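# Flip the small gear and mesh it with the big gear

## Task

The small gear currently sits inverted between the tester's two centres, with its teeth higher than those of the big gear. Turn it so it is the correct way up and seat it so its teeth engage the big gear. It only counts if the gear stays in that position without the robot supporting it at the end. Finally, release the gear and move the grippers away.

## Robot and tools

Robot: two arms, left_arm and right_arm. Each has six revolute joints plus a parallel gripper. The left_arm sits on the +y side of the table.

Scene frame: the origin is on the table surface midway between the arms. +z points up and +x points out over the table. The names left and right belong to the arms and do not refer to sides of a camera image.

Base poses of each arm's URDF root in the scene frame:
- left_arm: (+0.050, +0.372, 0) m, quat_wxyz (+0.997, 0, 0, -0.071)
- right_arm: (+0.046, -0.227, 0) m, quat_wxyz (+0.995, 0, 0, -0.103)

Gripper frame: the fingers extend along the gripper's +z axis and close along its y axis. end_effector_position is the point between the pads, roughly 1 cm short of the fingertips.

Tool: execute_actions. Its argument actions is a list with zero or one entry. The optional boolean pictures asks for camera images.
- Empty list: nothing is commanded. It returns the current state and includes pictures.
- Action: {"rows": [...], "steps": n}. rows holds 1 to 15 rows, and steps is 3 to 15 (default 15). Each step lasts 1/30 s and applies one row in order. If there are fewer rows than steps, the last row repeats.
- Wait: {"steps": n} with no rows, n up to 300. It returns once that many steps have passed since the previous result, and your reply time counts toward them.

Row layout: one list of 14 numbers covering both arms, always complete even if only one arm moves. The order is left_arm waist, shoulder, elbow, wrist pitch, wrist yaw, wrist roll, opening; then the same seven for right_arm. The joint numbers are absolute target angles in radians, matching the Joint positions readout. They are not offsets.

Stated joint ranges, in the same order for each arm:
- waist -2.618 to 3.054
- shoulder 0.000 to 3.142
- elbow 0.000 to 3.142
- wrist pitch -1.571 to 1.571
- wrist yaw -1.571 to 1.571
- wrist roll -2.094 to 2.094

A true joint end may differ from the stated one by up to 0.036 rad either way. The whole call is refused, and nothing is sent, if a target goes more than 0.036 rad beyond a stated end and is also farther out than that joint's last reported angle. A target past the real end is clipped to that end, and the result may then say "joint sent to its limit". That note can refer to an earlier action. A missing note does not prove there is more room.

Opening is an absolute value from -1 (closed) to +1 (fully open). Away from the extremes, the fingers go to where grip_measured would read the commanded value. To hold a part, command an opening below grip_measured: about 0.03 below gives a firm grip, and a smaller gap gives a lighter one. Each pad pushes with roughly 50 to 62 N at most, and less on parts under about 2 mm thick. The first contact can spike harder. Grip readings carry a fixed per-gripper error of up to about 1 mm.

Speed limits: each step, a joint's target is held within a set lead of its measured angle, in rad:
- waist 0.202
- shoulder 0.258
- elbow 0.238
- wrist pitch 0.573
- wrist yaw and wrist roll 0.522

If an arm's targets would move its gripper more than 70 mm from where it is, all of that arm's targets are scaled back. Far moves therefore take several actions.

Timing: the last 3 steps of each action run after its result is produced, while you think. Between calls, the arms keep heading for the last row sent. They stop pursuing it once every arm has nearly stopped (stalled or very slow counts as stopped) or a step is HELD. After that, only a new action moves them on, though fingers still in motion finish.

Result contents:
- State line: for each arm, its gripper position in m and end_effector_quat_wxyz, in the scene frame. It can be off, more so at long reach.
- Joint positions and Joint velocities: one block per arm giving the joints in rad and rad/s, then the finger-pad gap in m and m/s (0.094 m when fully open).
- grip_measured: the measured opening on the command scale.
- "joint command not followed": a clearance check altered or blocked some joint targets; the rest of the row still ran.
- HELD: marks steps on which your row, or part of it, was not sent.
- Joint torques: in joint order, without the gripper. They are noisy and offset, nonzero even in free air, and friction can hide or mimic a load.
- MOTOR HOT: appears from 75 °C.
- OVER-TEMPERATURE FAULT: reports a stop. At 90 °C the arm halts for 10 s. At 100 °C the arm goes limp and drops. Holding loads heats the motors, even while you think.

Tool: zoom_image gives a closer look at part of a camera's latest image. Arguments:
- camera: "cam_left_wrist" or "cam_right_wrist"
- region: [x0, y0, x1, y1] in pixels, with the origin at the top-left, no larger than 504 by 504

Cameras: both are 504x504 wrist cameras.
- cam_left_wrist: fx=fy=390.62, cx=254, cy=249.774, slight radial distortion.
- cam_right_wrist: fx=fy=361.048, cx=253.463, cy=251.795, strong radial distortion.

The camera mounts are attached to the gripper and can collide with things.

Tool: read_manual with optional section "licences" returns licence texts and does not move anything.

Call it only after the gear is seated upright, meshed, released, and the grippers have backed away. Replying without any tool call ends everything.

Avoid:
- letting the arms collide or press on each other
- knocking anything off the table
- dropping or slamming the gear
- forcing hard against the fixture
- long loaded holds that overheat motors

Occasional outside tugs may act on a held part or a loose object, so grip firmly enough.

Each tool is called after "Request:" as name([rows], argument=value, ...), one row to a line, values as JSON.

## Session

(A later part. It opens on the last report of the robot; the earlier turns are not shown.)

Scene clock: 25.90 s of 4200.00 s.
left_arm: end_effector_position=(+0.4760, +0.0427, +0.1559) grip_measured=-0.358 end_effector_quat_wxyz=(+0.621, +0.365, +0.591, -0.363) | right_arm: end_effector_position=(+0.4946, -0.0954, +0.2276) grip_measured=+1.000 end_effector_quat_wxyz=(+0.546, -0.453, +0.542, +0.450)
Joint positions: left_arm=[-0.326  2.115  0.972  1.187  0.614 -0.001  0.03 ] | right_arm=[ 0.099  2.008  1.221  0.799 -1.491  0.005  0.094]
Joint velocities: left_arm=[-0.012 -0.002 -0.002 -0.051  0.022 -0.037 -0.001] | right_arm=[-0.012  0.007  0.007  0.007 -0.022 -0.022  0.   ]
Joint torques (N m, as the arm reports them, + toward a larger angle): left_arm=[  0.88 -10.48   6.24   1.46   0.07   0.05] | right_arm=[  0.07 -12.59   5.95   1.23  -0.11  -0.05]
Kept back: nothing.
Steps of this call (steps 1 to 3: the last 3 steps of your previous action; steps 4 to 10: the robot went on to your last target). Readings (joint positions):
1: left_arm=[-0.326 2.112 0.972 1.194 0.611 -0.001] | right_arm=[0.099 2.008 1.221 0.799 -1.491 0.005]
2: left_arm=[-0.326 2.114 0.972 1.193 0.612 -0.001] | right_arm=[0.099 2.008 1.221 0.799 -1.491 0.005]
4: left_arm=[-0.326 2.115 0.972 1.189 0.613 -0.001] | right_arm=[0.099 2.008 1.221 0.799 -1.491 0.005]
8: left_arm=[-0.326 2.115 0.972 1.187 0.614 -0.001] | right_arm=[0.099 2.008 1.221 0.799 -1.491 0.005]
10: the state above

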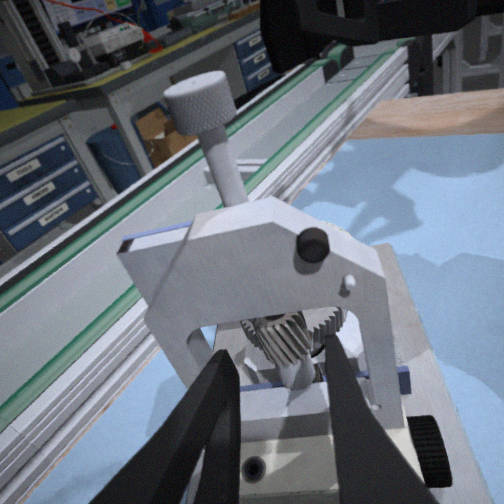

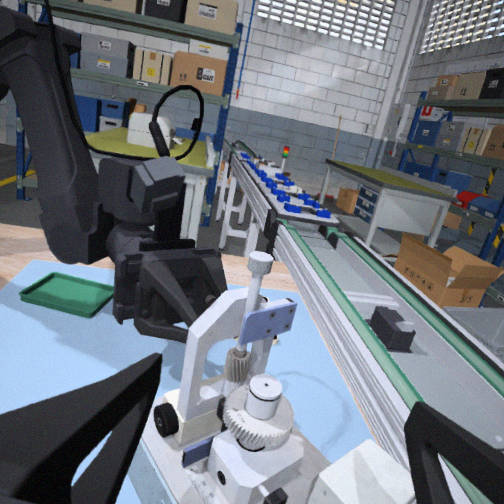

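Request:
execute_actions([
  {"rows": [[-0.32, 2.135, 0.996, 1.16, 0.612, 0.0, -0.36, 0.1, 1.99, 1.22, 0.81, -1.5, 0.0, 1.0],[-0.32, 2.14, 0.998, 1.154, 0.612, 0.0, -0.36, 0.1, 1.99, 1.22, 0.81, -1.5, 0.0, 1.0],[-0.32, 2.145, 1.0, 1.148, 0.612, 0.0, -0.36, 0.1, 1.99, 1.22, 0.81, -1.5, 0.0, 1.0],[-0.32, 2.15, 1.003, 1.142, 0.612, 0.0, -0.36, 0.1, 1.99, 1.22, 0.81, -1.5, 0.0, 1.0],[-0.32, 2.155, 1.006, 1.137, 0.612, 0.0, -0.36, 0.1, 1.99, 1.22, 0.81, -1.5, 0.0, 1.0]], "steps": 15},
])

Request:
execute_actions([
  {"steps": 8},
], pictures=true)

Scene clock: 27.27 s of 4200.00 s.
left_arm: end_effector_position=(+0.4775, +0.0419, +0.1363) grip_measured=-0.358 end_effector_quat_wxyz=(+0.602, +0.363, +0.610, -0.365) | right_arm: end_effector_position=(+0.4946, -0.0954, +0.2276) grip_measured=+1.000 end_effector_quat_wxyz=(+0.546, -0.453, +0.542, +0.450)
Joint positions: left_arm=[-0.326  2.144  0.977  1.155  0.614 -0.001  0.03 ] | right_arm=[ 0.099  2.008  1.221  0.799 -1.492  0.005  0.094]
Joint velocities: left_arm=[ 0.012 -0.012 -0.002 -0.051 -0.007 -0.022 -0.   ] | right_arm=[-0.022  0.017  0.012 -0.022  0.037 -0.051  0.   ]
Joint torques (N m, as the arm reports them, + toward a larger angle): left_arm=[  0.34 -10.8    6.48   1.51  -0.02   0.01] | right_arm=[  0.06 -12.59   5.92   1.23  -0.1   -0.04]
Steps of this call (steps 1 to 15: the robot went on to your last target; steps 16 to 29: nothing new was sent; steps 30 to 41: the first 12 steps of this action). Readings (joint positions):
30: left_arm=[-0.326 2.115 0.972 1.186 0.614 -0.001] | right_arm=[0.099 2.008 1.221 0.799 -1.492 0.005]
31: left_arm=[-0.326 2.115 0.972 1.185 0.614 -0.001] | right_arm=[0.099 2.008 1.221 0.799 -1.492 0.005]
33: left_arm=[-0.326 2.119 0.972 1.182 0.614 -0.001] | right_arm=[0.099 2.008 1.221 0.799 -1.492 0.005]
37: left_arm=[-0.326 2.139 0.977 1.166 0.614 -0.001] | right_arm=[0.099 2.008 1.221 0.799 -1.492 0.005]
41: the state above

Scene clock: 27.53 s of 4200.00 s.
left_arm: end_effector_position=(+0.4775, +0.0419, +0.1362) grip_measured=-0.358 end_effector_quat_wxyz=(+0.602, +0.363, +0.611, -0.365) | right_arm: end_effector_position=(+0.4946, -0.0954, +0.2276) grip_measured=+1.000 end_effector_quat_wxyz=(+0.546, -0.453, +0.542, +0.450)
Joint positions: left_arm=[-0.326  2.144  0.977  1.155  0.614 -0.001  0.03 ] | right_arm=[ 0.099  2.008  1.221  0.799 -1.492  0.005  0.094]
Joint velocities: left_arm=[ 0.002 -0.007  0.002  0.037  0.007  0.007  0.   ] | right_arm=[ 0.012 -0.007 -0.017 -0.022 -0.022  0.037  0.   ]
Joint torques (N m, as the arm reports them, + toward a larger angle): left_arm=[  0.43 -10.97   6.5    1.53  -0.02  -0.03] | right_arm=[  0.07 -12.58   5.92   1.22  -0.11  -0.05]
Kept back: nothing.
Steps of this call (steps 1 to 3: the last 3 steps of your previous action; steps 4 to 8: the robot went on to your last target). Readings (joint positions):
1: left_arm=[-0.326 2.144 0.977 1.155 0.614 -0.001] | right_arm=[0.099 2.008 1.221 0.799 -1.492 0.005]
2: left_arm=[-0.326 2.144 0.977 1.155 0.614 -0.001] | right_arm=[0.099 2.008 1.221 0.799 -1.492 0.005]
4: left_arm=[-0.326 2.144 0.977 1.155 0.614 -0.001] | right_arm=[0.099 2.008 1.221 0.799 -1.492 0.005]
8: the state above

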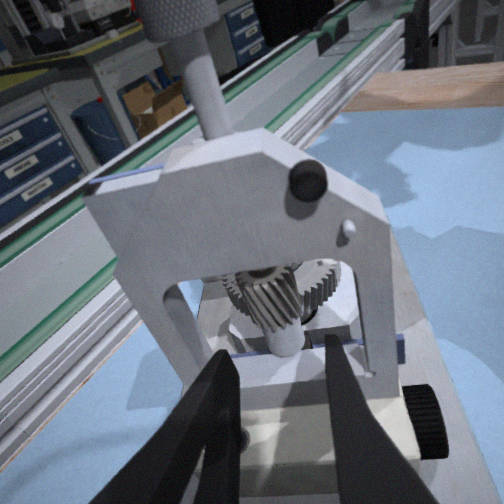

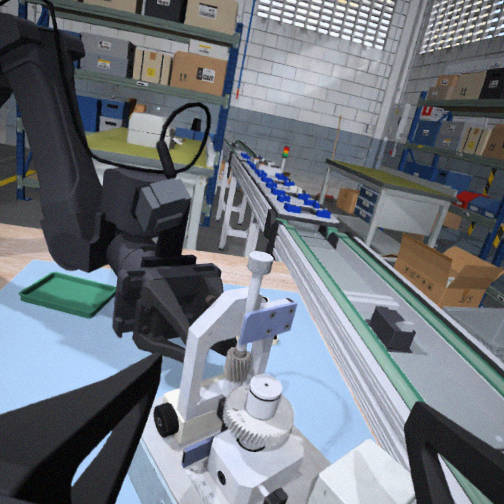

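Request:
execute_actions([
  {"rows": [[-0.336, 2.157, 1.018, 1.134, 0.604, 0.0, -0.36, 0.1, 1.99, 1.22, 0.81, -1.5, 0.0, 1.0],[-0.338, 2.16, 1.027, 1.131, 0.601, 0.0, -0.36, 0.1, 1.99, 1.22, 0.81, -1.5, 0.0, 1.0],[-0.341, 2.164, 1.035, 1.127, 0.597, 0.0, -0.36, 0.1, 1.99, 1.22, 0.81, -1.5, 0.0, 1.0],[-0.344, 2.168, 1.043, 1.123, 0.593, 0.0, -0.36, 0.1, 1.99, 1.22, 0.81, -1.5, 0.0, 1.0],[-0.347, 2.172, 1.051, 1.119, 0.589, 0.0, -0.36, 0.1, 1.99, 1.22, 0.81, -1.5, 0.0, 1.0],[-0.35, 2.176, 1.059, 1.115, 0.585, 0.0, -0.36, 0.1, 1.99, 1.22, 0.81, -1.5, 0.0, 1.0],[-0.353, 2.18, 1.067, 1.111, 0.581, 0.0, -0.36, 0.1, 1.99, 1.22, 0.81, -1.5, 0.0, 1.0],[-0.356, 2.184, 1.075, 1.107, 0.577, 0.0, -0.36, 0.1, 1.99, 1.22, 0.81, -1.5, 0.0, 1.0],[-0.358, 2.188, 1.084, 1.103, 0.573, 0.0, -0.36, 0.1, 1.99, 1.22, 0.81, -1.5, 0.0, 1.0],[-0.36, 2.192, 1.092, 1.1, 0.57, 0.0, -0.36, 0.1, 1.99, 1.22, 0.81, -1.5, 0.0, 1.0]], "steps": 15},
])

Request:
execute_actions([
  {"steps": 10},
], pictures=true)

Scene clock: 28.43 s of 4200.00 s.
left_arm: end_effector_position=(+0.4887, +0.0247, +0.1477) grip_measured=-0.358 end_effector_quat_wxyz=(+0.613, +0.364, +0.599, -0.364) | right_arm: end_effector_position=(+0.4946, -0.0954, +0.2276) grip_measured=+1.000 end_effector_quat_wxyz=(+0.546, -0.453, +0.542, +0.450)
Joint positions: left_arm=[-0.351  2.174  1.064  1.13   0.589 -0.001  0.03 ] | right_arm=[ 0.099  2.008  1.221  0.799 -1.492  0.005  0.094]
Joint velocities: left_arm=[-0.061  0.061  0.061 -0.066 -0.125 -0.037 -0.   ] | right_arm=[ 0.002 -0.012  0.012  0.051  0.007 -0.095  0.   ]
Joint torques (N m, as the arm reports them, + toward a larger angle): left_arm=[ -0.32 -11.12   6.23   1.49  -0.16   0.02] | right_arm=[  0.05 -12.58   5.94   1.23  -0.11  -0.04]
Steps of this call (steps 1 to 15: the robot went on to your last target; steps 16 to 27: the first 12 steps of this action). Readings (joint positions):
16: left_arm=[-0.326 2.144 0.979 1.154 0.614 -0.001] | right_arm=[0.099 2.008 1.221 0.799 -1.492 0.005]
17: left_arm=[-0.326 2.144 0.983 1.151 0.614 -0.001] | right_arm=[0.099 2.008 1.221 0.799 -1.492 0.005]
19: left_arm=[-0.327 2.147 0.999 1.148 0.611 -0.001] | right_arm=[0.099 2.008 1.221 0.799 -1.492 0.005]
23: left_arm=[-0.339 2.159 1.037 1.141 0.599 -0.001] | right_arm=[0.099 2.008 1.221 0.799 -1.492 0.005]
27: the state above

Scene clock: 28.77 s of 4200.00 s.
left_arm: end_effector_position=(+0.4895, +0.0241, +0.1444) grip_measured=-0.358 end_effector_quat_wxyz=(+0.610, +0.362, +0.604, -0.363) | right_arm: end_effector_position=(+0.4946, -0.0954, +0.2276) grip_measured=+1.000 end_effector_quat_wxyz=(+0.546, -0.453, +0.542, +0.450)
Joint positions: left_arm=[-0.354  2.177  1.066  1.12   0.581 -0.001  0.03 ] | right_arm=[ 0.099  2.008  1.221  0.799 -1.492  0.005  0.094]
Joint velocities: left_arm=[-0.007  0.017  0.002  0.007 -0.007  0.022 -0.001] | right_arm=[-0.007  0.002 -0.007 -0.007  0.007 -0.007  0.   ]
Joint torques (N m, as the arm reports them, + toward a larger angle): left_arm=[ -0.57 -11.29   6.62   1.57  -0.08   0.  ] | right_arm=[  0.06 -12.6    5.91   1.23  -0.11  -0.05]
Kept back: nothing.
Steps of this call (steps 1 to 3: the last 3 steps of your previous action; steps 4 to 10: the robot went on to your last target). Readings (joint positions):
1: left_arm=[-0.353 2.175 1.066 1.128 0.587 -0.001] | right_arm=[0.099 2.008 1.221 0.799 -1.492 0.005]
2: left_arm=[-0.354 2.176 1.066 1.126 0.586 -0.001] | right_arm=[0.099 2.008 1.221 0.799 -1.492 0.005]
4: left_arm=[-0.354 2.177 1.066 1.123 0.584 -0.001] | right_arm=[0.099 2.008 1.221 0.799 -1.492 0.005]
8: left_arm=[-0.354 2.177 1.066 1.120 0.582 -0.001] | right_arm=[0.099 2.008 1.221 0.799 -1.492 0.005]
10: the state above

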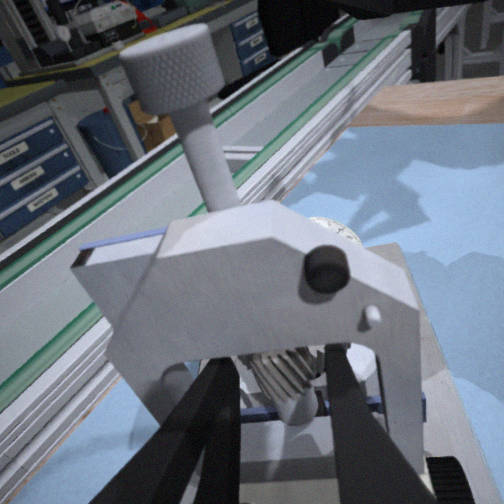

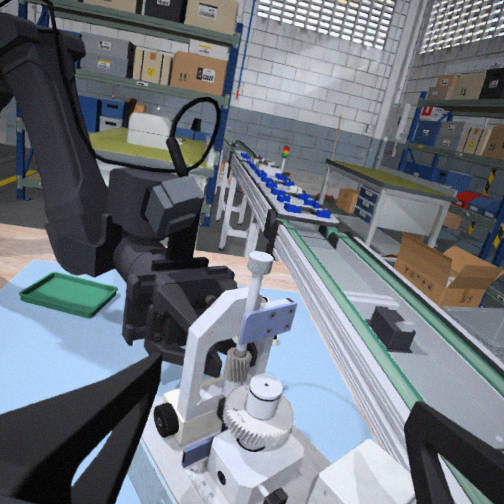

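Request:
zoom_image(camera="cam_right_wrist", region=[170, 270, 310, 420])

Request:
zoom_image(camera="cam_left_wrist", region=[150, 310, 430, 504])

Region (170, 270, 310, 420) of cam_right_wrist's 504x504 image, scaled by 3.360, with more detail than that image has; it fills the left 470 columns of this view, and the rest is white.

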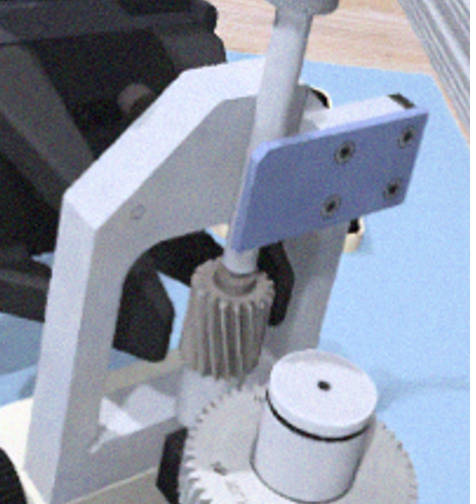

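Region (150, 310, 430, 504) of cam_left_wrist's 504x504 image, scaled by 1.800, with more detail than that image has; it fills the top 349 rows of this view, and the rest is white.

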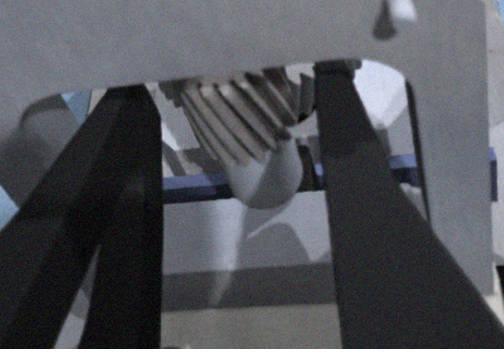

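Request:
execute_actions([
  {"rows": [[-0.362, 2.197, 1.1, 1.095, 0.567, 0.0, -0.36, 0.1, 1.99, 1.22, 0.81, -1.5, 0.0, 1.0],[-0.365, 2.202, 1.108, 1.09, 0.565, 0.0, -0.36, 0.1, 1.99, 1.22, 0.81, -1.5, 0.0, 1.0],[-0.367, 2.207, 1.116, 1.085, 0.562, 0.0, -0.36, 0.1, 1.99, 1.22, 0.81, -1.5, 0.0, 1.0],[-0.37, 2.212, 1.124, 1.08, 0.559, 0.0, -0.36, 0.1, 1.99, 1.22, 0.81, -1.5, 0.0, 1.0],[-0.372, 2.217, 1.132, 1.075, 0.557, 0.0, -0.36, 0.1, 1.99, 1.22, 0.81, -1.5, 0.0, 1.0],[-0.375, 2.222, 1.14, 1.071, 0.554, 0.0, -0.36, 0.1, 1.99, 1.22, 0.81, -1.5, 0.0, 1.0],[-0.377, 2.227, 1.148, 1.067, 0.551, 0.0, -0.36, 0.1, 1.99, 1.22, 0.81, -1.5, 0.0, 1.0],[-0.38, 2.231, 1.156, 1.063, 0.549, 0.0, -0.36, 0.1, 1.99, 1.22, 0.81, -1.5, 0.0, 1.0],[-0.382, 2.235, 1.164, 1.06, 0.546, 0.0, -0.36, 0.1, 1.99, 1.22, 0.81, -1.5, 0.0, 1.0],[-0.384, 2.239, 1.172, 1.057, 0.544, 0.0, -0.36, 0.1, 1.99, 1.22, 0.81, -1.5, 0.0, 1.0]], "steps": 15},
])

Request:
execute_actions([
  {"steps": 10},
], pictures=true)

Scene clock: 29.53 s of 4200.00 s.
left_arm: end_effector_position=(+0.4984, +0.0087, +0.1408) grip_measured=-0.358 end_effector_quat_wxyz=(+0.607, +0.363, +0.606, -0.363) | right_arm: end_effector_position=(+0.4946, -0.0954, +0.2276) grip_measured=+1.000 end_effector_quat_wxyz=(+0.546, -0.453, +0.542, +0.450)
Joint positions: left_arm=[-0.376  2.223  1.141  1.085  0.561 -0.001  0.03 ] | right_arm=[ 0.099  2.008  1.221  0.799 -1.492  0.005  0.094]
Joint velocities: left_arm=[-0.076  0.051  0.071 -0.11  -0.037  0.037 -0.   ] | right_arm=[-0.002 -0.012 -0.017  0.007 -0.007  0.022  0.   ]
Joint torques (N m, as the arm reports them, + toward a larger angle): left_arm=[ -0.37 -11.92   6.71   1.47  -0.11  -0.01] | right_arm=[  0.05 -12.58   5.91   1.22  -0.1   -0.05]
Steps of this call (steps 1 to 11: the robot went on to your last target; steps 12 to 23: the first 12 steps of this action). Readings (joint positions):
12: left_arm=[-0.354 2.177 1.066 1.119 0.580 -0.001] | right_arm=[0.099 2.008 1.221 0.799 -1.492 0.005]
13: left_arm=[-0.354 2.178 1.067 1.117 0.579 -0.001] | right_arm=[0.099 2.008 1.221 0.799 -1.492 0.005]
15: left_arm=[-0.355 2.186 1.082 1.112 0.577 -0.001] | right_arm=[0.099 2.008 1.221 0.799 -1.492 0.005]
19: left_arm=[-0.363 2.207 1.116 1.099 0.569 -0.001] | right_arm=[0.099 2.008 1.221 0.799 -1.492 0.005]
23: the state above

Scene clock: 29.87 s of 4200.00 s.
left_arm: end_effector_position=(+0.4990, +0.0076, +0.1407) grip_measured=-0.358 end_effector_quat_wxyz=(+0.607, +0.362, +0.607, -0.363) | right_arm: end_effector_position=(+0.4946, -0.0954, +0.2276) grip_measured=+1.000 end_effector_quat_wxyz=(+0.546, -0.453, +0.542, +0.450)
Joint positions: left_arm=[-0.378  2.225  1.145  1.08   0.557 -0.001  0.03 ] | right_arm=[ 0.099  2.008  1.221  0.799 -1.492  0.005  0.094]
Joint velocities: left_arm=[ 0.007 -0.002 -0.002 -0.022 -0.022 -0.022  0.   ] | right_arm=[ 0.002 -0.002 -0.002 -0.051 -0.051 -0.095  0.   ]
Joint torques (N m, as the arm reports them, + toward a larger angle): left_arm=[ -0.44 -11.8    6.59   1.45  -0.2    0.01] | right_arm=[  0.05 -12.56   5.92   1.22  -0.1   -0.05]
Kept back: nothing.
Steps of this call (steps 1 to 3: the last 3 steps of your previous action; steps 4 to 10: the robot went on to your last target). Readings (joint positions):
1: left_arm=[-0.377 2.225 1.143 1.083 0.560 -0.001] | right_arm=[0.099 2.008 1.221 0.799 -1.492 0.005]
2: left_arm=[-0.378 2.225 1.144 1.082 0.559 -0.001] | right_arm=[0.099 2.008 1.221 0.799 -1.492 0.005]
4: left_arm=[-0.378 2.225 1.145 1.081 0.557 -0.001] | right_arm=[0.099 2.008 1.221 0.799 -1.492 0.005]
8: left_arm=[-0.378 2.225 1.145 1.080 0.557 -0.001] | right_arm=[0.099 2.008 1.221 0.799 -1.492 0.005]
10: the state above

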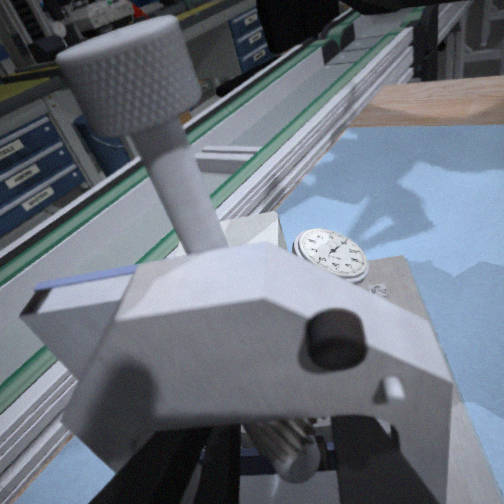

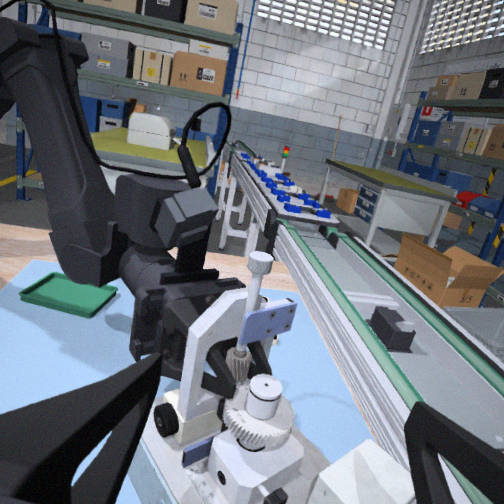

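Request:
zoom_image(camera="cam_right_wrist", region=[170, 270, 310, 420])

Region (170, 270, 310, 420) of cam_right_wrist's 504x504 image, scaled by 3.360, with more detail than that image has; it fills the left 470 columns of this view, and the rest is white.

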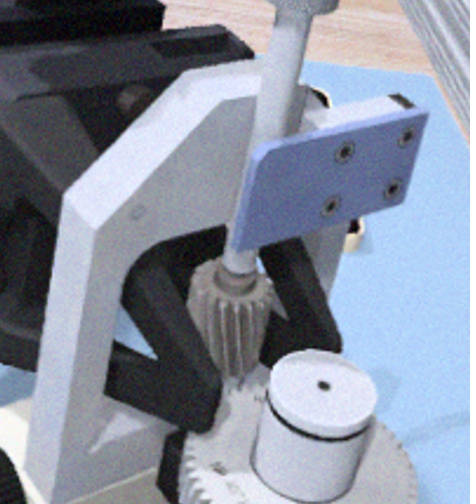

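Request:
execute_actions([
  {"rows": [[-0.375, 2.215, 1.14, 1.06, 0.56, 0.0, -0.36, 0.1, 1.99, 1.22, 0.81, -1.5, 0.0, 1.0],[-0.37, 2.208, 1.132, 1.06, 0.564, 0.0, -0.36, 0.1, 1.99, 1.22, 0.81, -1.5, 0.0, 1.0],[-0.366, 2.202, 1.126, 1.06, 0.567, 0.0, -0.36, 0.1, 1.99, 1.22, 0.81, -1.5, 0.0, 1.0],[-0.363, 2.197, 1.12, 1.06, 0.569, 0.0, -0.36, 0.1, 1.99, 1.22, 0.81, -1.5, 0.0, 1.0],[-0.36, 2.192, 1.114, 1.06, 0.571, 0.0, -0.36, 0.1, 1.99, 1.22, 0.81, -1.5, 0.0, 1.0],[-0.358, 2.188, 1.109, 1.06, 0.573, 0.0, -0.36, 0.1, 1.99, 1.22, 0.81, -1.5, 0.0, 1.0],[-0.356, 2.184, 1.104, 1.06, 0.575, 0.0, -0.36, 0.1, 1.99, 1.22, 0.81, -1.5, 0.0, 1.0]], "steps": 15},
])

Request:
execute_actions([
  {"steps": 8},
], pictures=true)

Scene clock: 31.27 s of 4200.00 s.
left_arm: end_effector_position=(+0.4972, +0.0145, +0.1390) grip_measured=-0.358 end_effector_quat_wxyz=(+0.604, +0.361, +0.611, -0.363) | right_arm: end_effector_position=(+0.4946, -0.0954, +0.2276) grip_measured=+1.000 end_effector_quat_wxyz=(+0.546, -0.453, +0.542, +0.450)
Joint positions: left_arm=[-0.366  2.21   1.12   1.079  0.567 -0.001  0.03 ] | right_arm=[ 0.099  2.008  1.221  0.799 -1.492  0.005  0.094]
Joint velocities: left_arm=[-0.007 -0.017 -0.007 -0.007 -0.051  0.037 -0.   ] | right_arm=[-0.012 -0.007 -0.002  0.022  0.007 -0.081  0.   ]
Joint torques (N m, as the arm reports them, + toward a larger angle): left_arm=[  0.45 -15.67   3.7    1.5    0.05   0.  ] | right_arm=[  0.05 -12.59   5.91   1.23  -0.11  -0.05]
Steps of this call (steps 1 to 15: the robot went on to your last target; steps 16 to 30: nothing new was sent; steps 31 to 42: the first 12 steps of this action). Readings (joint positions):
31: left_arm=[-0.378 2.225 1.145 1.080 0.557 -0.001] | right_arm=[0.099 2.008 1.221 0.799 -1.492 0.005]
32: left_arm=[-0.378 2.225 1.145 1.080 0.557 -0.001] | right_arm=[0.099 2.008 1.221 0.799 -1.492 0.005]
34: left_arm=[-0.377 2.225 1.145 1.080 0.558 -0.001] | right_arm=[0.099 2.008 1.221 0.799 -1.492 0.005]
38: left_arm=[-0.371 2.213 1.127 1.080 0.562 -0.001] | right_arm=[0.099 2.008 1.221 0.799 -1.492 0.005]
42: the state above

Scene clock: 31.53 s of 4200.00 s.
left_arm: end_effector_position=(+0.4972, +0.0145, +0.1390) grip_measured=-0.358 end_effector_quat_wxyz=(+0.604, +0.361, +0.611, -0.363) | right_arm: end_effector_position=(+0.4946, -0.0954, +0.2276) grip_measured=+1.000 end_effector_quat_wxyz=(+0.546, -0.453, +0.542, +0.450)
Joint positions: left_arm=[-0.366  2.21   1.12   1.079  0.567 -0.001  0.03 ] | right_arm=[ 0.099  2.008  1.221  0.799 -1.492  0.005  0.094]
Joint velocities: left_arm=[-0.002  0.017 -0.002 -0.037 -0.037 -0.081 -0.001] | right_arm=[ 0.002  0.002  0.002  0.007  0.051 -0.007  0.   ]
Joint torques (N m, as the arm reports them, + toward a larger angle): left_arm=[  0.63 -15.67   3.75   1.54   0.08  -0.01] | right_arm=[  0.06 -12.58   5.93   1.23  -0.1   -0.05]
Kept back: nothing.
Steps of this call (steps 1 to 3: the last 3 steps of your previous action; steps 4 to 8: the robot went on to your last target). Readings (joint positions):
1: left_arm=[-0.366 2.210 1.120 1.079 0.567 -0.001] | right_arm=[0.099 2.008 1.221 0.799 -1.492 0.005]
2: left_arm=[-0.366 2.210 1.120 1.079 0.567 -0.001] | right_arm=[0.099 2.008 1.221 0.799 -1.492 0.005]
4: left_arm=[-0.366 2.210 1.120 1.079 0.567 -0.001] | right_arm=[0.099 2.008 1.221 0.799 -1.492 0.005]
8: the state above

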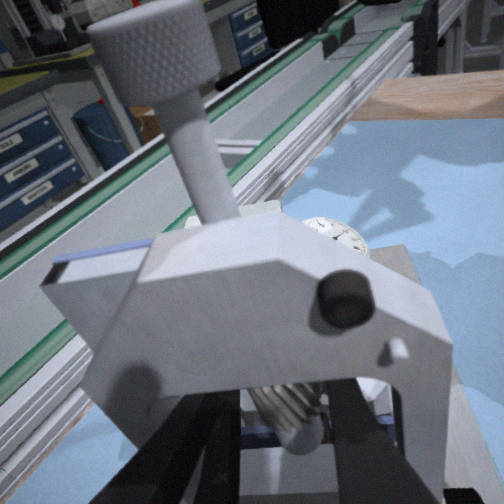

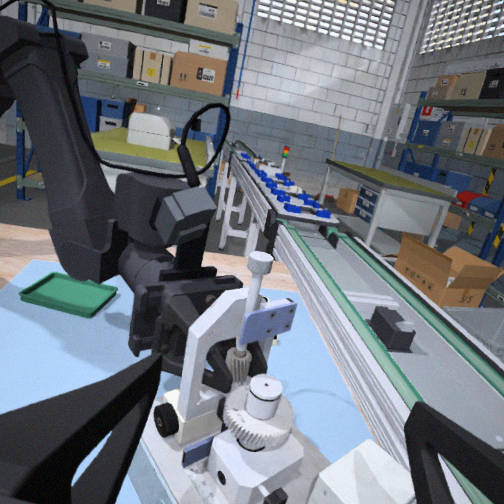

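Request:
execute_actions([
  {"rows": [[-0.356, 2.18, 1.104, 1.06, 0.575, 0.0, -0.36, 0.1, 1.99, 1.22, 0.81, -1.5, 0.0, 1.0],[-0.356, 2.176, 1.104, 1.06, 0.575, 0.0, -0.36, 0.1, 1.99, 1.22, 0.81, -1.5, 0.0, 1.0],[-0.356, 2.172, 1.104, 1.06, 0.575, 0.0, -0.36, 0.1, 1.99, 1.22, 0.81, -1.5, 0.0, 1.0]], "steps": 12},
], pictures=true)

Scene clock: 32.07 s of 4200.00 s.
left_arm: end_effector_position=(+0.4967, +0.0145, +0.1457) grip_measured=-0.358 end_effector_quat_wxyz=(+0.607, +0.362, +0.607, -0.363) | right_arm: end_effector_position=(+0.4946, -0.0954, +0.2276) grip_measured=+1.000 end_effector_quat_wxyz=(+0.546, -0.453, +0.542, +0.450)
Joint positions: left_arm=[-0.366  2.196  1.12   1.076  0.569 -0.001  0.03 ] | right_arm=[ 0.099  2.008  1.221  0.799 -1.492  0.005  0.094]
Joint velocities: left_arm=[-0.007 -0.022  0.002 -0.007 -0.007 -0.037  0.   ] | right_arm=[ 0.027  0.027 -0.012 -0.022 -0.066  0.007  0.   ]
Joint torques (N m, as the arm reports them, + toward a larger angle): left_arm=[  0.65 -15.31   3.62   1.52  -0.05   0.03] | right_arm=[  0.07 -12.59   5.93   1.23  -0.1   -0.05]
Steps of this call (steps 1 to 7: the robot went on to your last target; steps 8 to 16: the first 9 steps of this action). Readings (joint positions):
8: left_arm=[-0.366 2.210 1.120 1.079 0.567 -0.001] | right_arm=[0.099 2.008 1.221 0.799 -1.492 0.005]
9: left_arm=[-0.366 2.210 1.120 1.079 0.567 -0.001] | right_arm=[0.099 2.008 1.221 0.799 -1.492 0.005]
11: left_arm=[-0.366 2.207 1.120 1.076 0.567 -0.001] | right_arm=[0.099 2.008 1.221 0.799 -1.492 0.005]
15: left_arm=[-0.366 2.197 1.120 1.076 0.568 -0.001] | right_arm=[0.099 2.008 1.221 0.799 -1.492 0.005]
16: the state above

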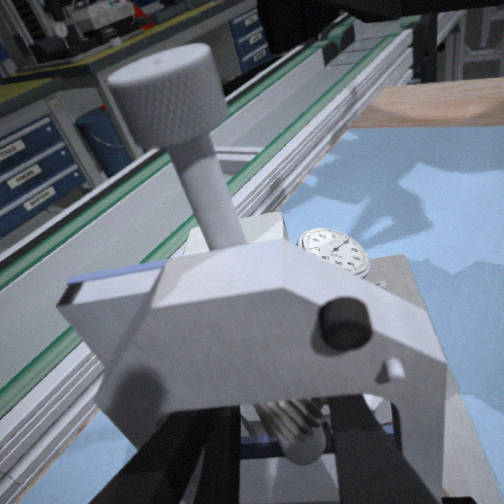

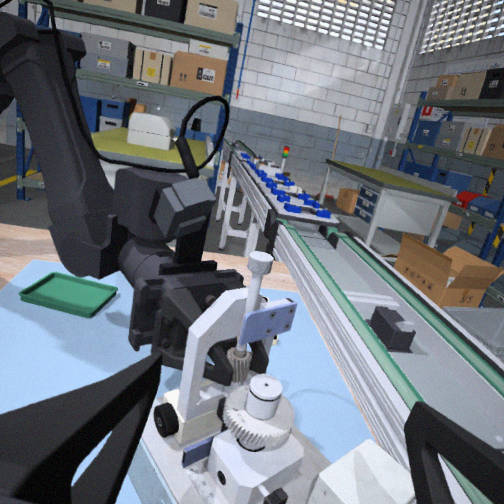

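Request:
zoom_image(camera="cam_right_wrist", region=[180, 290, 300, 420])

Request:
zoom_image(camera="cam_left_wrist", region=[150, 370, 450, 504])

Region (180, 290, 300, 420) of cam_right_wrist's 504x504 image, scaled by 3.877, with more detail than that image has; it fills the left 465 columns of this view, and the rest is white.

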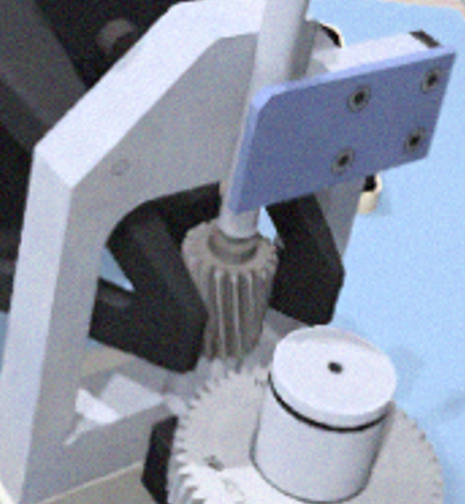

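Region (150, 370, 450, 504) of cam_left_wrist's 504x504 image, scaled by 1.680, with more detail than that image has; it fills the top 225 rows of this view, and the rest is white.

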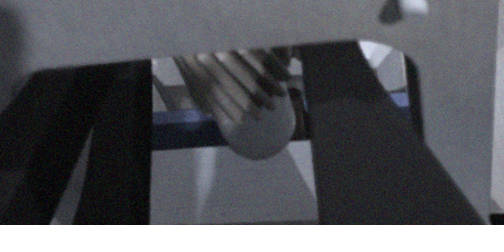

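Request:
execute_actions([
  {"rows": [[-0.356, 2.172, 1.104, 1.06, 0.575, 0.0, -0.42, 0.1, 1.99, 1.22, 0.81, -1.5, 0.0, 1.0],[-0.356, 2.172, 1.104, 1.06, 0.575, 0.0, -0.46, 0.1, 1.99, 1.22, 0.81, -1.5, 0.0, 1.0],[-0.356, 2.172, 1.104, 1.06, 0.575, 0.0, -0.5, 0.1, 1.99, 1.22, 0.81, -1.5, 0.0, 1.0],[-0.356, 2.172, 1.104, 1.06, 0.575, 0.0, -0.52, 0.1, 1.99, 1.22, 0.81, -1.5, 0.0, 1.0],[-0.356, 2.172, 1.104, 1.06, 0.575, 0.0, -0.54, 0.1, 1.99, 1.22, 0.81, -1.5, 0.0, 1.0],[-0.356, 2.172, 1.104, 1.06, 0.575, 0.0, -0.56, 0.1, 1.99, 1.22, 0.81, -1.5, 0.0, 1.0],[-0.356, 2.172, 1.104, 1.06, 0.575, 0.0, -0.58, 0.1, 1.99, 1.22, 0.81, -1.5, 0.0, 1.0],[-0.356, 2.172, 1.104, 1.06, 0.575, 0.0, -0.6, 0.1, 1.99, 1.22, 0.81, -1.5, 0.0, 1.0]], "steps": 15},
], pictures=true)

Scene clock: 32.80 s of 4200.00 s.
left_arm: end_effector_position=(+0.4955, +0.0139, +0.1456) grip_measured=-0.598 end_effector_quat_wxyz=(+0.605, +0.364, +0.606, -0.365) | right_arm: end_effector_position=(+0.4946, -0.0954, +0.2276) grip_measured=+1.000 end_effector_quat_wxyz=(+0.546, -0.453, +0.542, +0.450)
Joint positions: left_arm=[-0.366  2.196  1.12   1.075  0.576 -0.001  0.019] | right_arm=[ 0.099  2.008  1.221  0.799 -1.492  0.005  0.094]
Joint velocities: left_arm=[-0.022 -0.012 -0.007  0.051 -0.037 -0.081  0.   ] | right_arm=[-0.002  0.002  0.002  0.007 -0.007 -0.051  0.   ]
Joint torques (N m, as the arm reports them, + toward a larger angle): left_arm=[  0.74 -15.39   3.93   1.49  -0.07   0.  ] | right_arm=[  0.06 -12.59   5.91   1.23  -0.1   -0.05]
Steps of this call (steps 1 to 3: the last 3 steps of your previous action; steps 4 to 10: the robot went on to your last target; steps 11 to 22: the first 12 steps of this action). Readings (joint positions):
11: left_arm=[-0.366 2.196 1.120 1.075 0.570 -0.001] | right_arm=[0.099 2.008 1.221 0.799 -1.492 0.005]
12: left_arm=[-0.366 2.196 1.120 1.075 0.570 -0.001] | right_arm=[0.099 2.008 1.221 0.799 -1.492 0.005]
14: left_arm=[-0.366 2.196 1.120 1.075 0.570 -0.001] | right_arm=[0.099 2.008 1.221 0.799 -1.492 0.005]
18: left_arm=[-0.366 2.196 1.120 1.075 0.575 -0.001] | right_arm=[0.099 2.008 1.221 0.799 -1.492 0.005]
22: the state above

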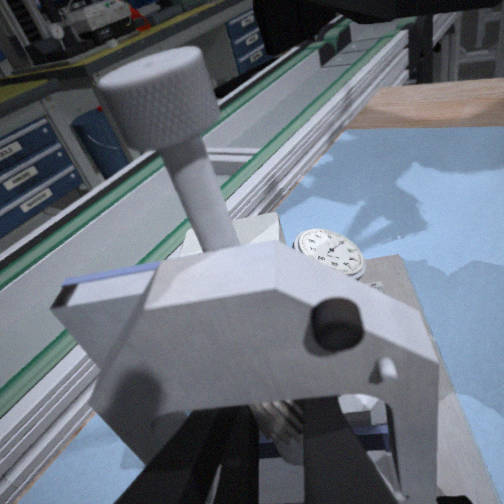

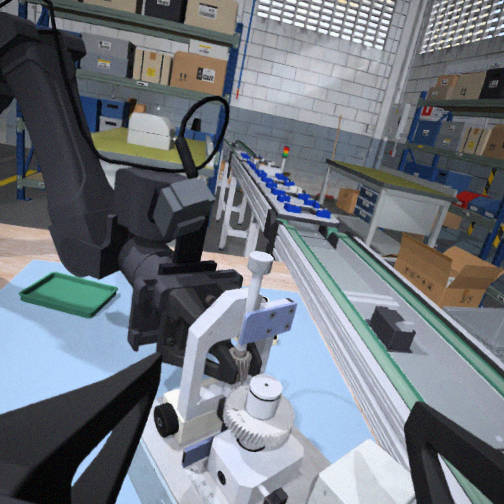

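Request:
execute_actions([
  {"rows": [[-0.356, 2.172, 1.104, 1.06, 0.575, 0.0, -0.61, 0.1, 1.99, 1.22, 0.81, -1.5, 0.0, 1.0],[-0.356, 2.172, 1.104, 1.06, 0.575, 0.0, -0.62, 0.1, 1.99, 1.22, 0.81, -1.5, 0.0, 1.0],[-0.356, 2.172, 1.104, 1.06, 0.575, 0.0, -0.63, 0.1, 1.99, 1.22, 0.81, -1.5, 0.0, 1.0],[-0.356, 2.172, 1.104, 1.06, 0.575, 0.0, -0.64, 0.1, 1.99, 1.22, 0.81, -1.5, 0.0, 1.0],[-0.356, 2.172, 1.104, 1.06, 0.575, 0.0, -0.65, 0.1, 1.99, 1.22, 0.81, -1.5, 0.0, 1.0]], "steps": 10},
])

Scene clock: 33.20 s of 4200.00 s.
left_arm: end_effector_position=(+0.4955, +0.0139, +0.1456) grip_measured=-0.632 end_effector_quat_wxyz=(+0.607, +0.366, +0.605, -0.363) | right_arm: end_effector_position=(+0.4946, -0.0954, +0.2276) grip_measured=+1.000 end_effector_quat_wxyz=(+0.546, -0.453, +0.542, +0.450)
Joint positions: left_arm=[-0.366  2.196  1.12   1.075  0.576  0.005  0.017] | right_arm=[ 0.099  2.008  1.221  0.799 -1.492  0.005  0.094]
Joint velocities: left_arm=[ 0.007 -0.002 -0.007  0.037 -0.022 -0.081 -0.001] | right_arm=[ 0.002 -0.002  0.012  0.051  0.051 -0.081  0.   ]
Joint torques (N m, as the arm reports them, + toward a larger angle): left_arm=[  0.68 -15.42   3.93   1.53  -0.05   0.05] | right_arm=[  0.06 -12.56   5.91   1.23  -0.1   -0.05]
Steps of this call (steps 1 to 3: the last 3 steps of your previous action; steps 4 to 5: the robot went on to your last target; steps 6 to 12: the first 7 steps of this action). Readings (joint positions):
6: left_arm=[-0.366 2.196 1.120 1.075 0.576 -0.001] | right_arm=[0.099 2.008 1.221 0.799 -1.492 0.005]
7: left_arm=[-0.366 2.196 1.120 1.075 0.576 -0.000] | right_arm=[0.099 2.008 1.221 0.799 -1.492 0.005]
9: left_arm=[-0.366 2.196 1.120 1.075 0.576 0.003] | right_arm=[0.099 2.008 1.221 0.799 -1.492 0.005]
12: the state above

Request:
execute_actions([
  {"rows": [[-0.356, 2.172, 1.104, 1.06, 0.575, 0.0, -0.66, 0.1, 1.99, 1.22, 0.81, -1.5, 0.0, 1.0]], "steps": 8},
], pictures=true)

Scene clock: 33.47 s of 4200.00 s.
left_arm: end_effector_position=(+0.4955, +0.0139, +0.1456) grip_measured=-0.634 end_effector_quat_wxyz=(+0.607, +0.367, +0.605, -0.363) | right_arm: end_effector_position=(+0.4946, -0.0954, +0.2276) grip_measured=+1.000 end_effector_quat_wxyz=(+0.546, -0.453, +0.542, +0.450)
Joint positions: left_arm=[-0.366  2.196  1.12   1.075  0.576  0.006  0.017] | right_arm=[ 0.099  2.008  1.221  0.799 -1.492  0.005  0.094]
Joint velocities: left_arm=[-0.007  0.017  0.007 -0.051  0.037  0.007  0.   ] | right_arm=[-0.017  0.012 -0.002  0.081 -0.007 -0.022  0.   ]
Joint torques (N m, as the arm reports them, + toward a larger angle): left_arm=[  0.55 -15.34   3.69   1.5    0.01  -0.05] | right_arm=[  0.05 -12.59   5.92   1.23  -0.1   -0.06]
Steps of this call (steps 1 to 3: the last 3 steps of your previous action; steps 4 to 8: the first 5 steps of this action). Readings (joint positions):
4: left_arm=[-0.366 2.196 1.120 1.075 0.576 0.006] | right_arm=[0.099 2.008 1.221 0.799 -1.492 0.005]
5: left_arm=[-0.366 2.196 1.120 1.075 0.576 0.006] | right_arm=[0.099 2.008 1.221 0.799 -1.492 0.005]
7: left_arm=[-0.366 2.196 1.120 1.075 0.576 0.006] | right_arm=[0.099 2.008 1.221 0.799 -1.492 0.005]
8: the state above

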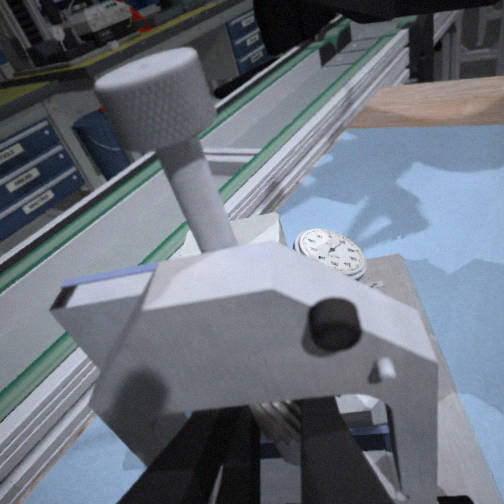

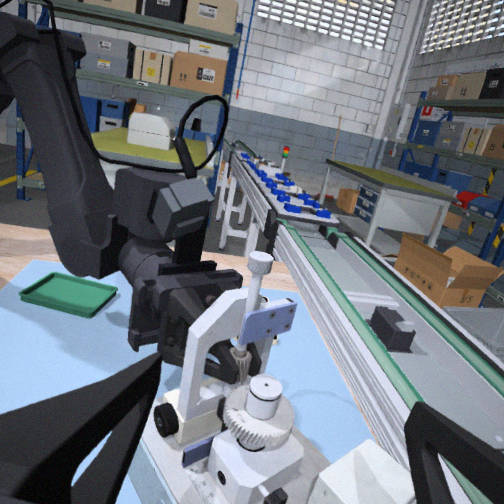

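Request:
execute_actions([
  {"rows": [[-0.356, 2.172, 1.104, 1.06, 0.575, 0.0, -0.665, 0.118, 2.0, 1.25, 0.79, -1.485, 0.0, 0.7],[-0.356, 2.172, 1.104, 1.06, 0.575, 0.0, -0.665, 0.136, 2.01, 1.262, 0.783, -1.477, 0.0, 0.4],[-0.356, 2.172, 1.104, 1.06, 0.575, 0.0, -0.665, 0.154, 2.018, 1.274, 0.776, -1.468, 0.0, 0.1],[-0.356, 2.172, 1.104, 1.06, 0.575, 0.0, -0.665, 0.172, 2.026, 1.286, 0.77, -1.46, 0.0, -0.15],[-0.356, 2.172, 1.104, 1.06, 0.575, 0.0, -0.665, 0.19, 2.034, 1.298, 0.763, -1.451, 0.0, -0.15],[-0.356, 2.172, 1.104, 1.06, 0.575, 0.0, -0.665, 0.208, 2.042, 1.31, 0.756, -1.443, 0.0, -0.15],[-0.356, 2.172, 1.104, 1.06, 0.575, 0.0, -0.665, 0.226, 2.05, 1.322, 0.75, -1.434, 0.0, -0.15],[-0.356, 2.172, 1.104, 1.06, 0.575, 0.0, -0.665, 0.245, 2.058, 1.334, 0.743, -1.425, 0.0, -0.15],[-0.356, 2.172, 1.104, 1.06, 0.575, 0.0, -0.665, 0.264, 2.066, 1.346, 0.736, -1.417, 0.0, -0.15],[-0.356, 2.172, 1.104, 1.06, 0.575, 0.0, -0.665, 0.282, 2.075, 1.357, 0.73, -1.408, 0.0, -0.15]], "steps": 15},
])

Request:
execute_actions([
  {"steps": 10},
], pictures=true)

Scene clock: 35.40 s of 4200.00 s.
left_arm: end_effector_position=(+0.4955, +0.0139, +0.1456) grip_measured=-0.634 end_effector_quat_wxyz=(+0.607, +0.367, +0.605, -0.363) | right_arm: end_effector_position=(+0.4939, -0.0180, +0.2314) grip_measured=-0.148 end_effector_quat_wxyz=(-0.521, +0.487, -0.512, -0.480)
Joint positions: left_arm=[-0.366  2.196  1.12   1.075  0.576  0.006  0.017] | right_arm=[ 0.275  2.066  1.324  0.763 -1.435  0.005  0.04 ]
Joint velocities: left_arm=[-0.012  0.007 -0.002 -0.037 -0.022 -0.037 -0.001] | right_arm=[ 0.418  0.105  0.105 -0.11   0.183 -0.022 -0.001]
Joint torques (N m, as the arm reports them, + toward a larger angle): left_arm=[  0.57 -15.34   4.01   1.54  -0.01  -0.06] | right_arm=[ -1.71 -11.65   8.08   0.99   0.09  -0.05]
Steps of this call (steps 1 to 3: the last 3 steps of your previous action; steps 4 to 15: the robot went on to your last target; steps 16 to 46: nothing new was sent; steps 47 to 58: the first 12 steps of this action). Readings (joint positions):
47: left_arm=[-0.366 2.196 1.120 1.075 0.576 0.006] | right_arm=[0.100 2.008 1.221 0.799 -1.492 0.005]
48: left_arm=[-0.366 2.196 1.120 1.075 0.576 0.006] | right_arm=[0.103 2.008 1.221 0.799 -1.491 0.005]
50: left_arm=[-0.366 2.196 1.120 1.075 0.576 0.006] | right_arm=[0.120 2.012 1.232 0.794 -1.486 0.005]
54: left_arm=[-0.366 2.196 1.120 1.075 0.576 0.006] | right_arm=[0.195 2.038 1.284 0.781 -1.462 0.005]
58: the state above

Scene clock: 35.73 s of 4200.00 s.
left_arm: end_effector_position=(+0.4955, +0.0139, +0.1456) grip_measured=-0.634 end_effector_quat_wxyz=(+0.607, +0.367, +0.605, -0.363) | right_arm: end_effector_position=(+0.4948, -0.0115, +0.2271) grip_measured=-0.148 end_effector_quat_wxyz=(-0.515, +0.481, -0.518, -0.484)
Joint positions: left_arm=[-0.366  2.196  1.12   1.075  0.576  0.006  0.017] | right_arm=[ 0.29   2.074  1.325  0.748 -1.418  0.005  0.04 ]
Joint velocities: left_arm=[-0.017 -0.007 -0.017  0.022 -0.022 -0.051 -0.002] | right_arm=[-0.002 -0.007  0.012 -0.037 -0.081  0.037  0.   ]
Joint torques (N m, as the arm reports them, + toward a larger angle): left_arm=[  0.71 -15.41   3.91   1.55  -0.01  -0.03] | right_arm=[ -0.69 -11.77   8.36   1.03   0.09  -0.05]
Kept back: nothing.
Steps of this call (steps 1 to 3: the last 3 steps of your previous action; steps 4 to 10: the robot went on to your last target). Readings (joint positions):
1: left_arm=[-0.366 2.196 1.120 1.075 0.576 0.006] | right_arm=[0.287 2.069 1.325 0.760 -1.431 0.005]
2: left_arm=[-0.366 2.196 1.120 1.075 0.576 0.006] | right_arm=[0.293 2.071 1.325 0.757 -1.429 0.005]
4: left_arm=[-0.366 2.196 1.120 1.075 0.576 0.006] | right_arm=[0.294 2.073 1.325 0.752 -1.425 0.005]
8: left_arm=[-0.366 2.196 1.120 1.075 0.576 0.006] | right_arm=[0.290 2.074 1.325 0.748 -1.420 0.005]
10: the state above

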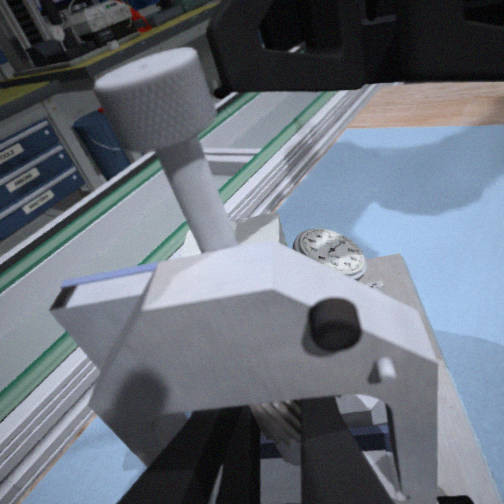

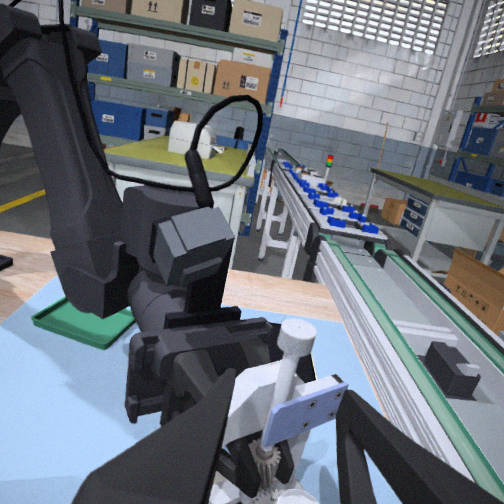

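Request:
execute_actions([
  {"rows": [[-0.356, 2.172, 1.104, 1.06, 0.575, 0.0, -0.665, 0.3, 2.078, 1.362, 0.728, -1.399, 0.0, -0.15],[-0.356, 2.172, 1.104, 1.06, 0.575, 0.0, -0.665, 0.308, 2.081, 1.367, 0.726, -1.39, 0.0, -0.15],[-0.356, 2.172, 1.104, 1.06, 0.575, 0.0, -0.665, 0.316, 2.085, 1.373, 0.724, -1.381, 0.0, -0.15],[-0.356, 2.172, 1.104, 1.06, 0.575, 0.0, -0.665, 0.324, 2.088, 1.378, 0.722, -1.372, 0.0, -0.15],[-0.356, 2.172, 1.104, 1.06, 0.575, 0.0, -0.665, 0.332, 2.091, 1.384, 0.72, -1.363, 0.0, -0.15],[-0.356, 2.172, 1.104, 1.06, 0.575, 0.0, -0.665, 0.34, 2.095, 1.389, 0.718, -1.354, 0.0, -0.15],[-0.356, 2.172, 1.104, 1.06, 0.575, 0.0, -0.665, 0.348, 2.098, 1.395, 0.716, -1.345, 0.0, -0.15],[-0.356, 2.172, 1.104, 1.06, 0.575, 0.0, -0.665, 0.356, 2.101, 1.4, 0.714, -1.336, 0.0, -0.15],[-0.356, 2.172, 1.104, 1.06, 0.575, 0.0, -0.665, 0.363, 2.104, 1.406, 0.712, -1.327, 0.0, -0.15],[-0.356, 2.172, 1.104, 1.06, 0.575, 0.0, -0.665, 0.37, 2.107, 1.411, 0.71, -1.318, 0.0, -0.15],[-0.356, 2.172, 1.104, 1.06, 0.575, 0.0, -0.665, 0.376, 2.11, 1.415, 0.709, -1.311, 0.0, -0.15],[-0.356, 2.172, 1.104, 1.06, 0.575, 0.0, -0.665, 0.381, 2.112, 1.418, 0.708, -1.306, 0.0, -0.15],[-0.356, 2.172, 1.104, 1.06, 0.575, 0.0, -0.665, 0.385, 2.114, 1.42, 0.707, -1.303, 0.0, -0.15],[-0.356, 2.172, 1.104, 1.06, 0.575, 0.0, -0.665, 0.388, 2.115, 1.422, 0.707, -1.301, 0.0, -0.15],[-0.356, 2.172, 1.104, 1.06, 0.575, 0.0, -0.665, 0.39, 2.116, 1.422, 0.707, -1.3, 0.0, -0.15]], "steps": 15},
])

Request:
execute_actions([
  {"steps": 14},
], pictures=true)

Scene clock: 36.70 s of 4200.00 s.
left_arm: end_effector_position=(+0.4955, +0.0139, +0.1456) grip_measured=-0.634 end_effector_quat_wxyz=(+0.607, +0.367, +0.605, -0.363) | right_arm: end_effector_position=(+0.5003, +0.0222, +0.2296) grip_measured=-0.148 end_effector_quat_wxyz=(-0.518, +0.483, -0.515, -0.483)
Joint positions: left_arm=[-0.366  2.196  1.12   1.075  0.576  0.006  0.017] | right_arm=[ 0.364  2.104  1.38   0.731 -1.345  0.005  0.04 ]
Joint velocities: left_arm=[-0.002  0.002  0.002 -0.007  0.022  0.022 -0.   ] | right_arm=[ 0.242  0.061  0.11  -0.051  0.212  0.007 -0.   ]
Joint torques (N m, as the arm reports them, + toward a larger angle): left_arm=[  0.68 -15.3    3.89   1.51  -0.07  -0.06] | right_arm=[  0.38 -12.01   8.26   1.05   0.06  -0.04]
Steps of this call (steps 1 to 17: the robot went on to your last target; steps 18 to 29: the first 12 steps of this action). Readings (joint positions):
18: left_arm=[-0.366 2.196 1.120 1.075 0.576 0.006] | right_arm=[0.290 2.074 1.325 0.746 -1.415 0.005]
19: left_arm=[-0.366 2.196 1.120 1.075 0.576 0.006] | right_arm=[0.291 2.074 1.325 0.746 -1.412 0.005]
21: left_arm=[-0.366 2.196 1.120 1.075 0.576 0.006] | right_arm=[0.296 2.078 1.333 0.743 -1.404 0.005]
25: left_arm=[-0.366 2.196 1.120 1.075 0.576 0.006] | right_arm=[0.326 2.091 1.359 0.738 -1.376 0.005]
29: the state above

Scene clock: 37.17 s of 4200.00 s.
left_arm: end_effector_position=(+0.4955, +0.0139, +0.1456) grip_measured=-0.634 end_effector_quat_wxyz=(+0.607, +0.367, +0.605, -0.363) | right_arm: end_effector_position=(+0.5029, +0.0324, +0.2274) grip_measured=-0.148 end_effector_quat_wxyz=(-0.518, +0.478, -0.521, -0.481)
Joint positions: left_arm=[-0.366  2.196  1.12   1.075  0.576  0.006  0.017] | right_arm=[ 0.387  2.113  1.389  0.723 -1.31   0.005  0.04 ]
Joint velocities: left_arm=[-0.002 -0.002 -0.002 -0.051  0.022 -0.007 -0.   ] | right_arm=[-0.022  0.012 -0.002  0.081  0.007  0.037  0.   ]
Joint torques (N m, as the arm reports them, + toward a larger angle): left_arm=[  0.61 -15.23   3.83   1.5   -0.03  -0.04] | right_arm=[  0.25 -12.14   8.53   1.08   0.07  -0.05]
Kept back: nothing.
Steps of this call (steps 1 to 3: the last 3 steps of your previous action; steps 4 to 14: the robot went on to your last target). Readings (joint positions):
1: left_arm=[-0.366 2.196 1.120 1.075 0.576 0.006] | right_arm=[0.371 2.106 1.384 0.730 -1.338 0.005]
2: left_arm=[-0.366 2.196 1.120 1.075 0.576 0.006] | right_arm=[0.377 2.108 1.386 0.728 -1.333 0.005]
4: left_arm=[-0.366 2.196 1.120 1.075 0.576 0.006] | right_arm=[0.385 2.111 1.389 0.727 -1.324 0.005]
8: left_arm=[-0.366 2.196 1.120 1.075 0.576 0.006] | right_arm=[0.387 2.113 1.389 0.724 -1.315 0.005]
14: the state above

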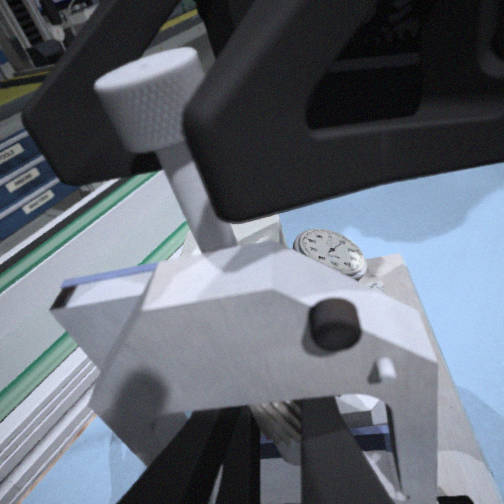

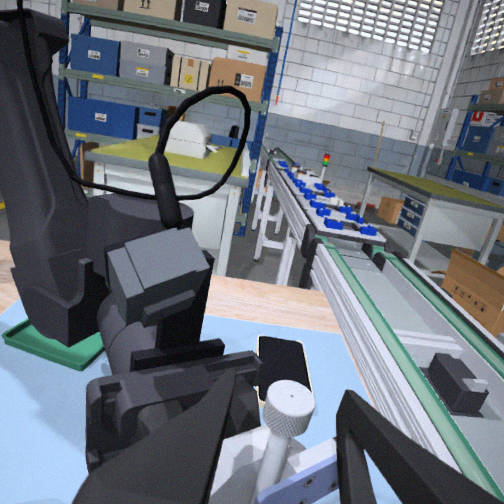

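Request:
execute_actions(actions=[])

Scene clock: 37.73 s of 4200.00 s.
left_arm: end_effector_position=(+0.4955, +0.0139, +0.1456) grip_measured=-0.634 end_effector_quat_wxyz=(+0.607, +0.367, +0.605, -0.363) | right_arm: end_effector_position=(+0.5032, +0.0324, +0.2274) grip_measured=-0.148 end_effector_quat_wxyz=(-0.519, +0.478, -0.521, -0.481)
Joint positions: left_arm=[-0.366  2.196  1.12   1.075  0.576  0.006  0.017] | right_arm=[ 0.387  2.113  1.389  0.723 -1.308  0.005  0.04 ]
Joint velocities: left_arm=[-0.002 -0.022 -0.017 -0.051  0.037  0.037 -0.001] | right_arm=[-0.012  0.007 -0.017  0.037 -0.066  0.037 -0.   ]
Joint torques (N m, as the arm reports them, + toward a larger angle): left_arm=[  0.77 -15.32   4.01   1.51  -0.03  -0.1 ] | right_arm=[  0.29 -12.12   8.52   1.09   0.08  -0.05]
Kept back: nothing.
Steps of this call (steps 1 to 17: the robot went on to your last target). Readings (joint positions):
1: left_arm=[-0.366 2.196 1.120 1.075 0.576 0.006] | right_arm=[0.387 2.113 1.389 0.723 -1.310 0.005]
2: left_arm=[-0.366 2.196 1.120 1.075 0.576 0.006] | right_arm=[0.387 2.113 1.389 0.723 -1.309 0.005]
4: left_arm=[-0.366 2.196 1.120 1.075 0.576 0.006] | right_arm=[0.387 2.113 1.389 0.723 -1.309 0.005]
8: left_arm=[-0.366 2.196 1.120 1.075 0.576 0.006] | right_arm=[0.387 2.113 1.389 0.723 -1.309 0.005]
17: the state above

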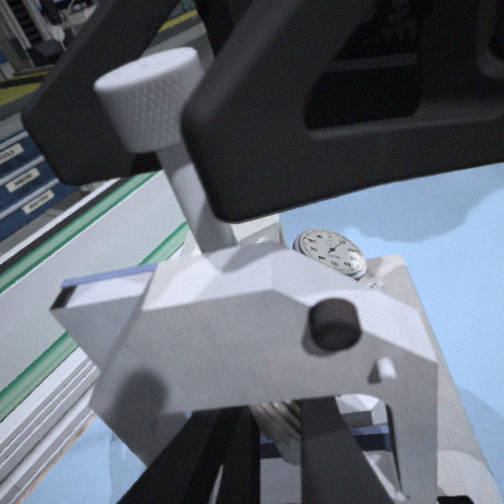

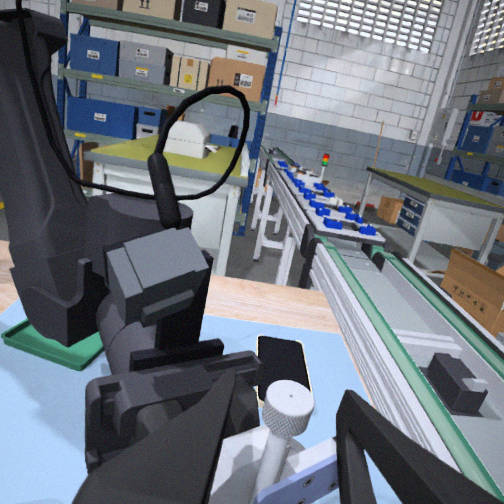

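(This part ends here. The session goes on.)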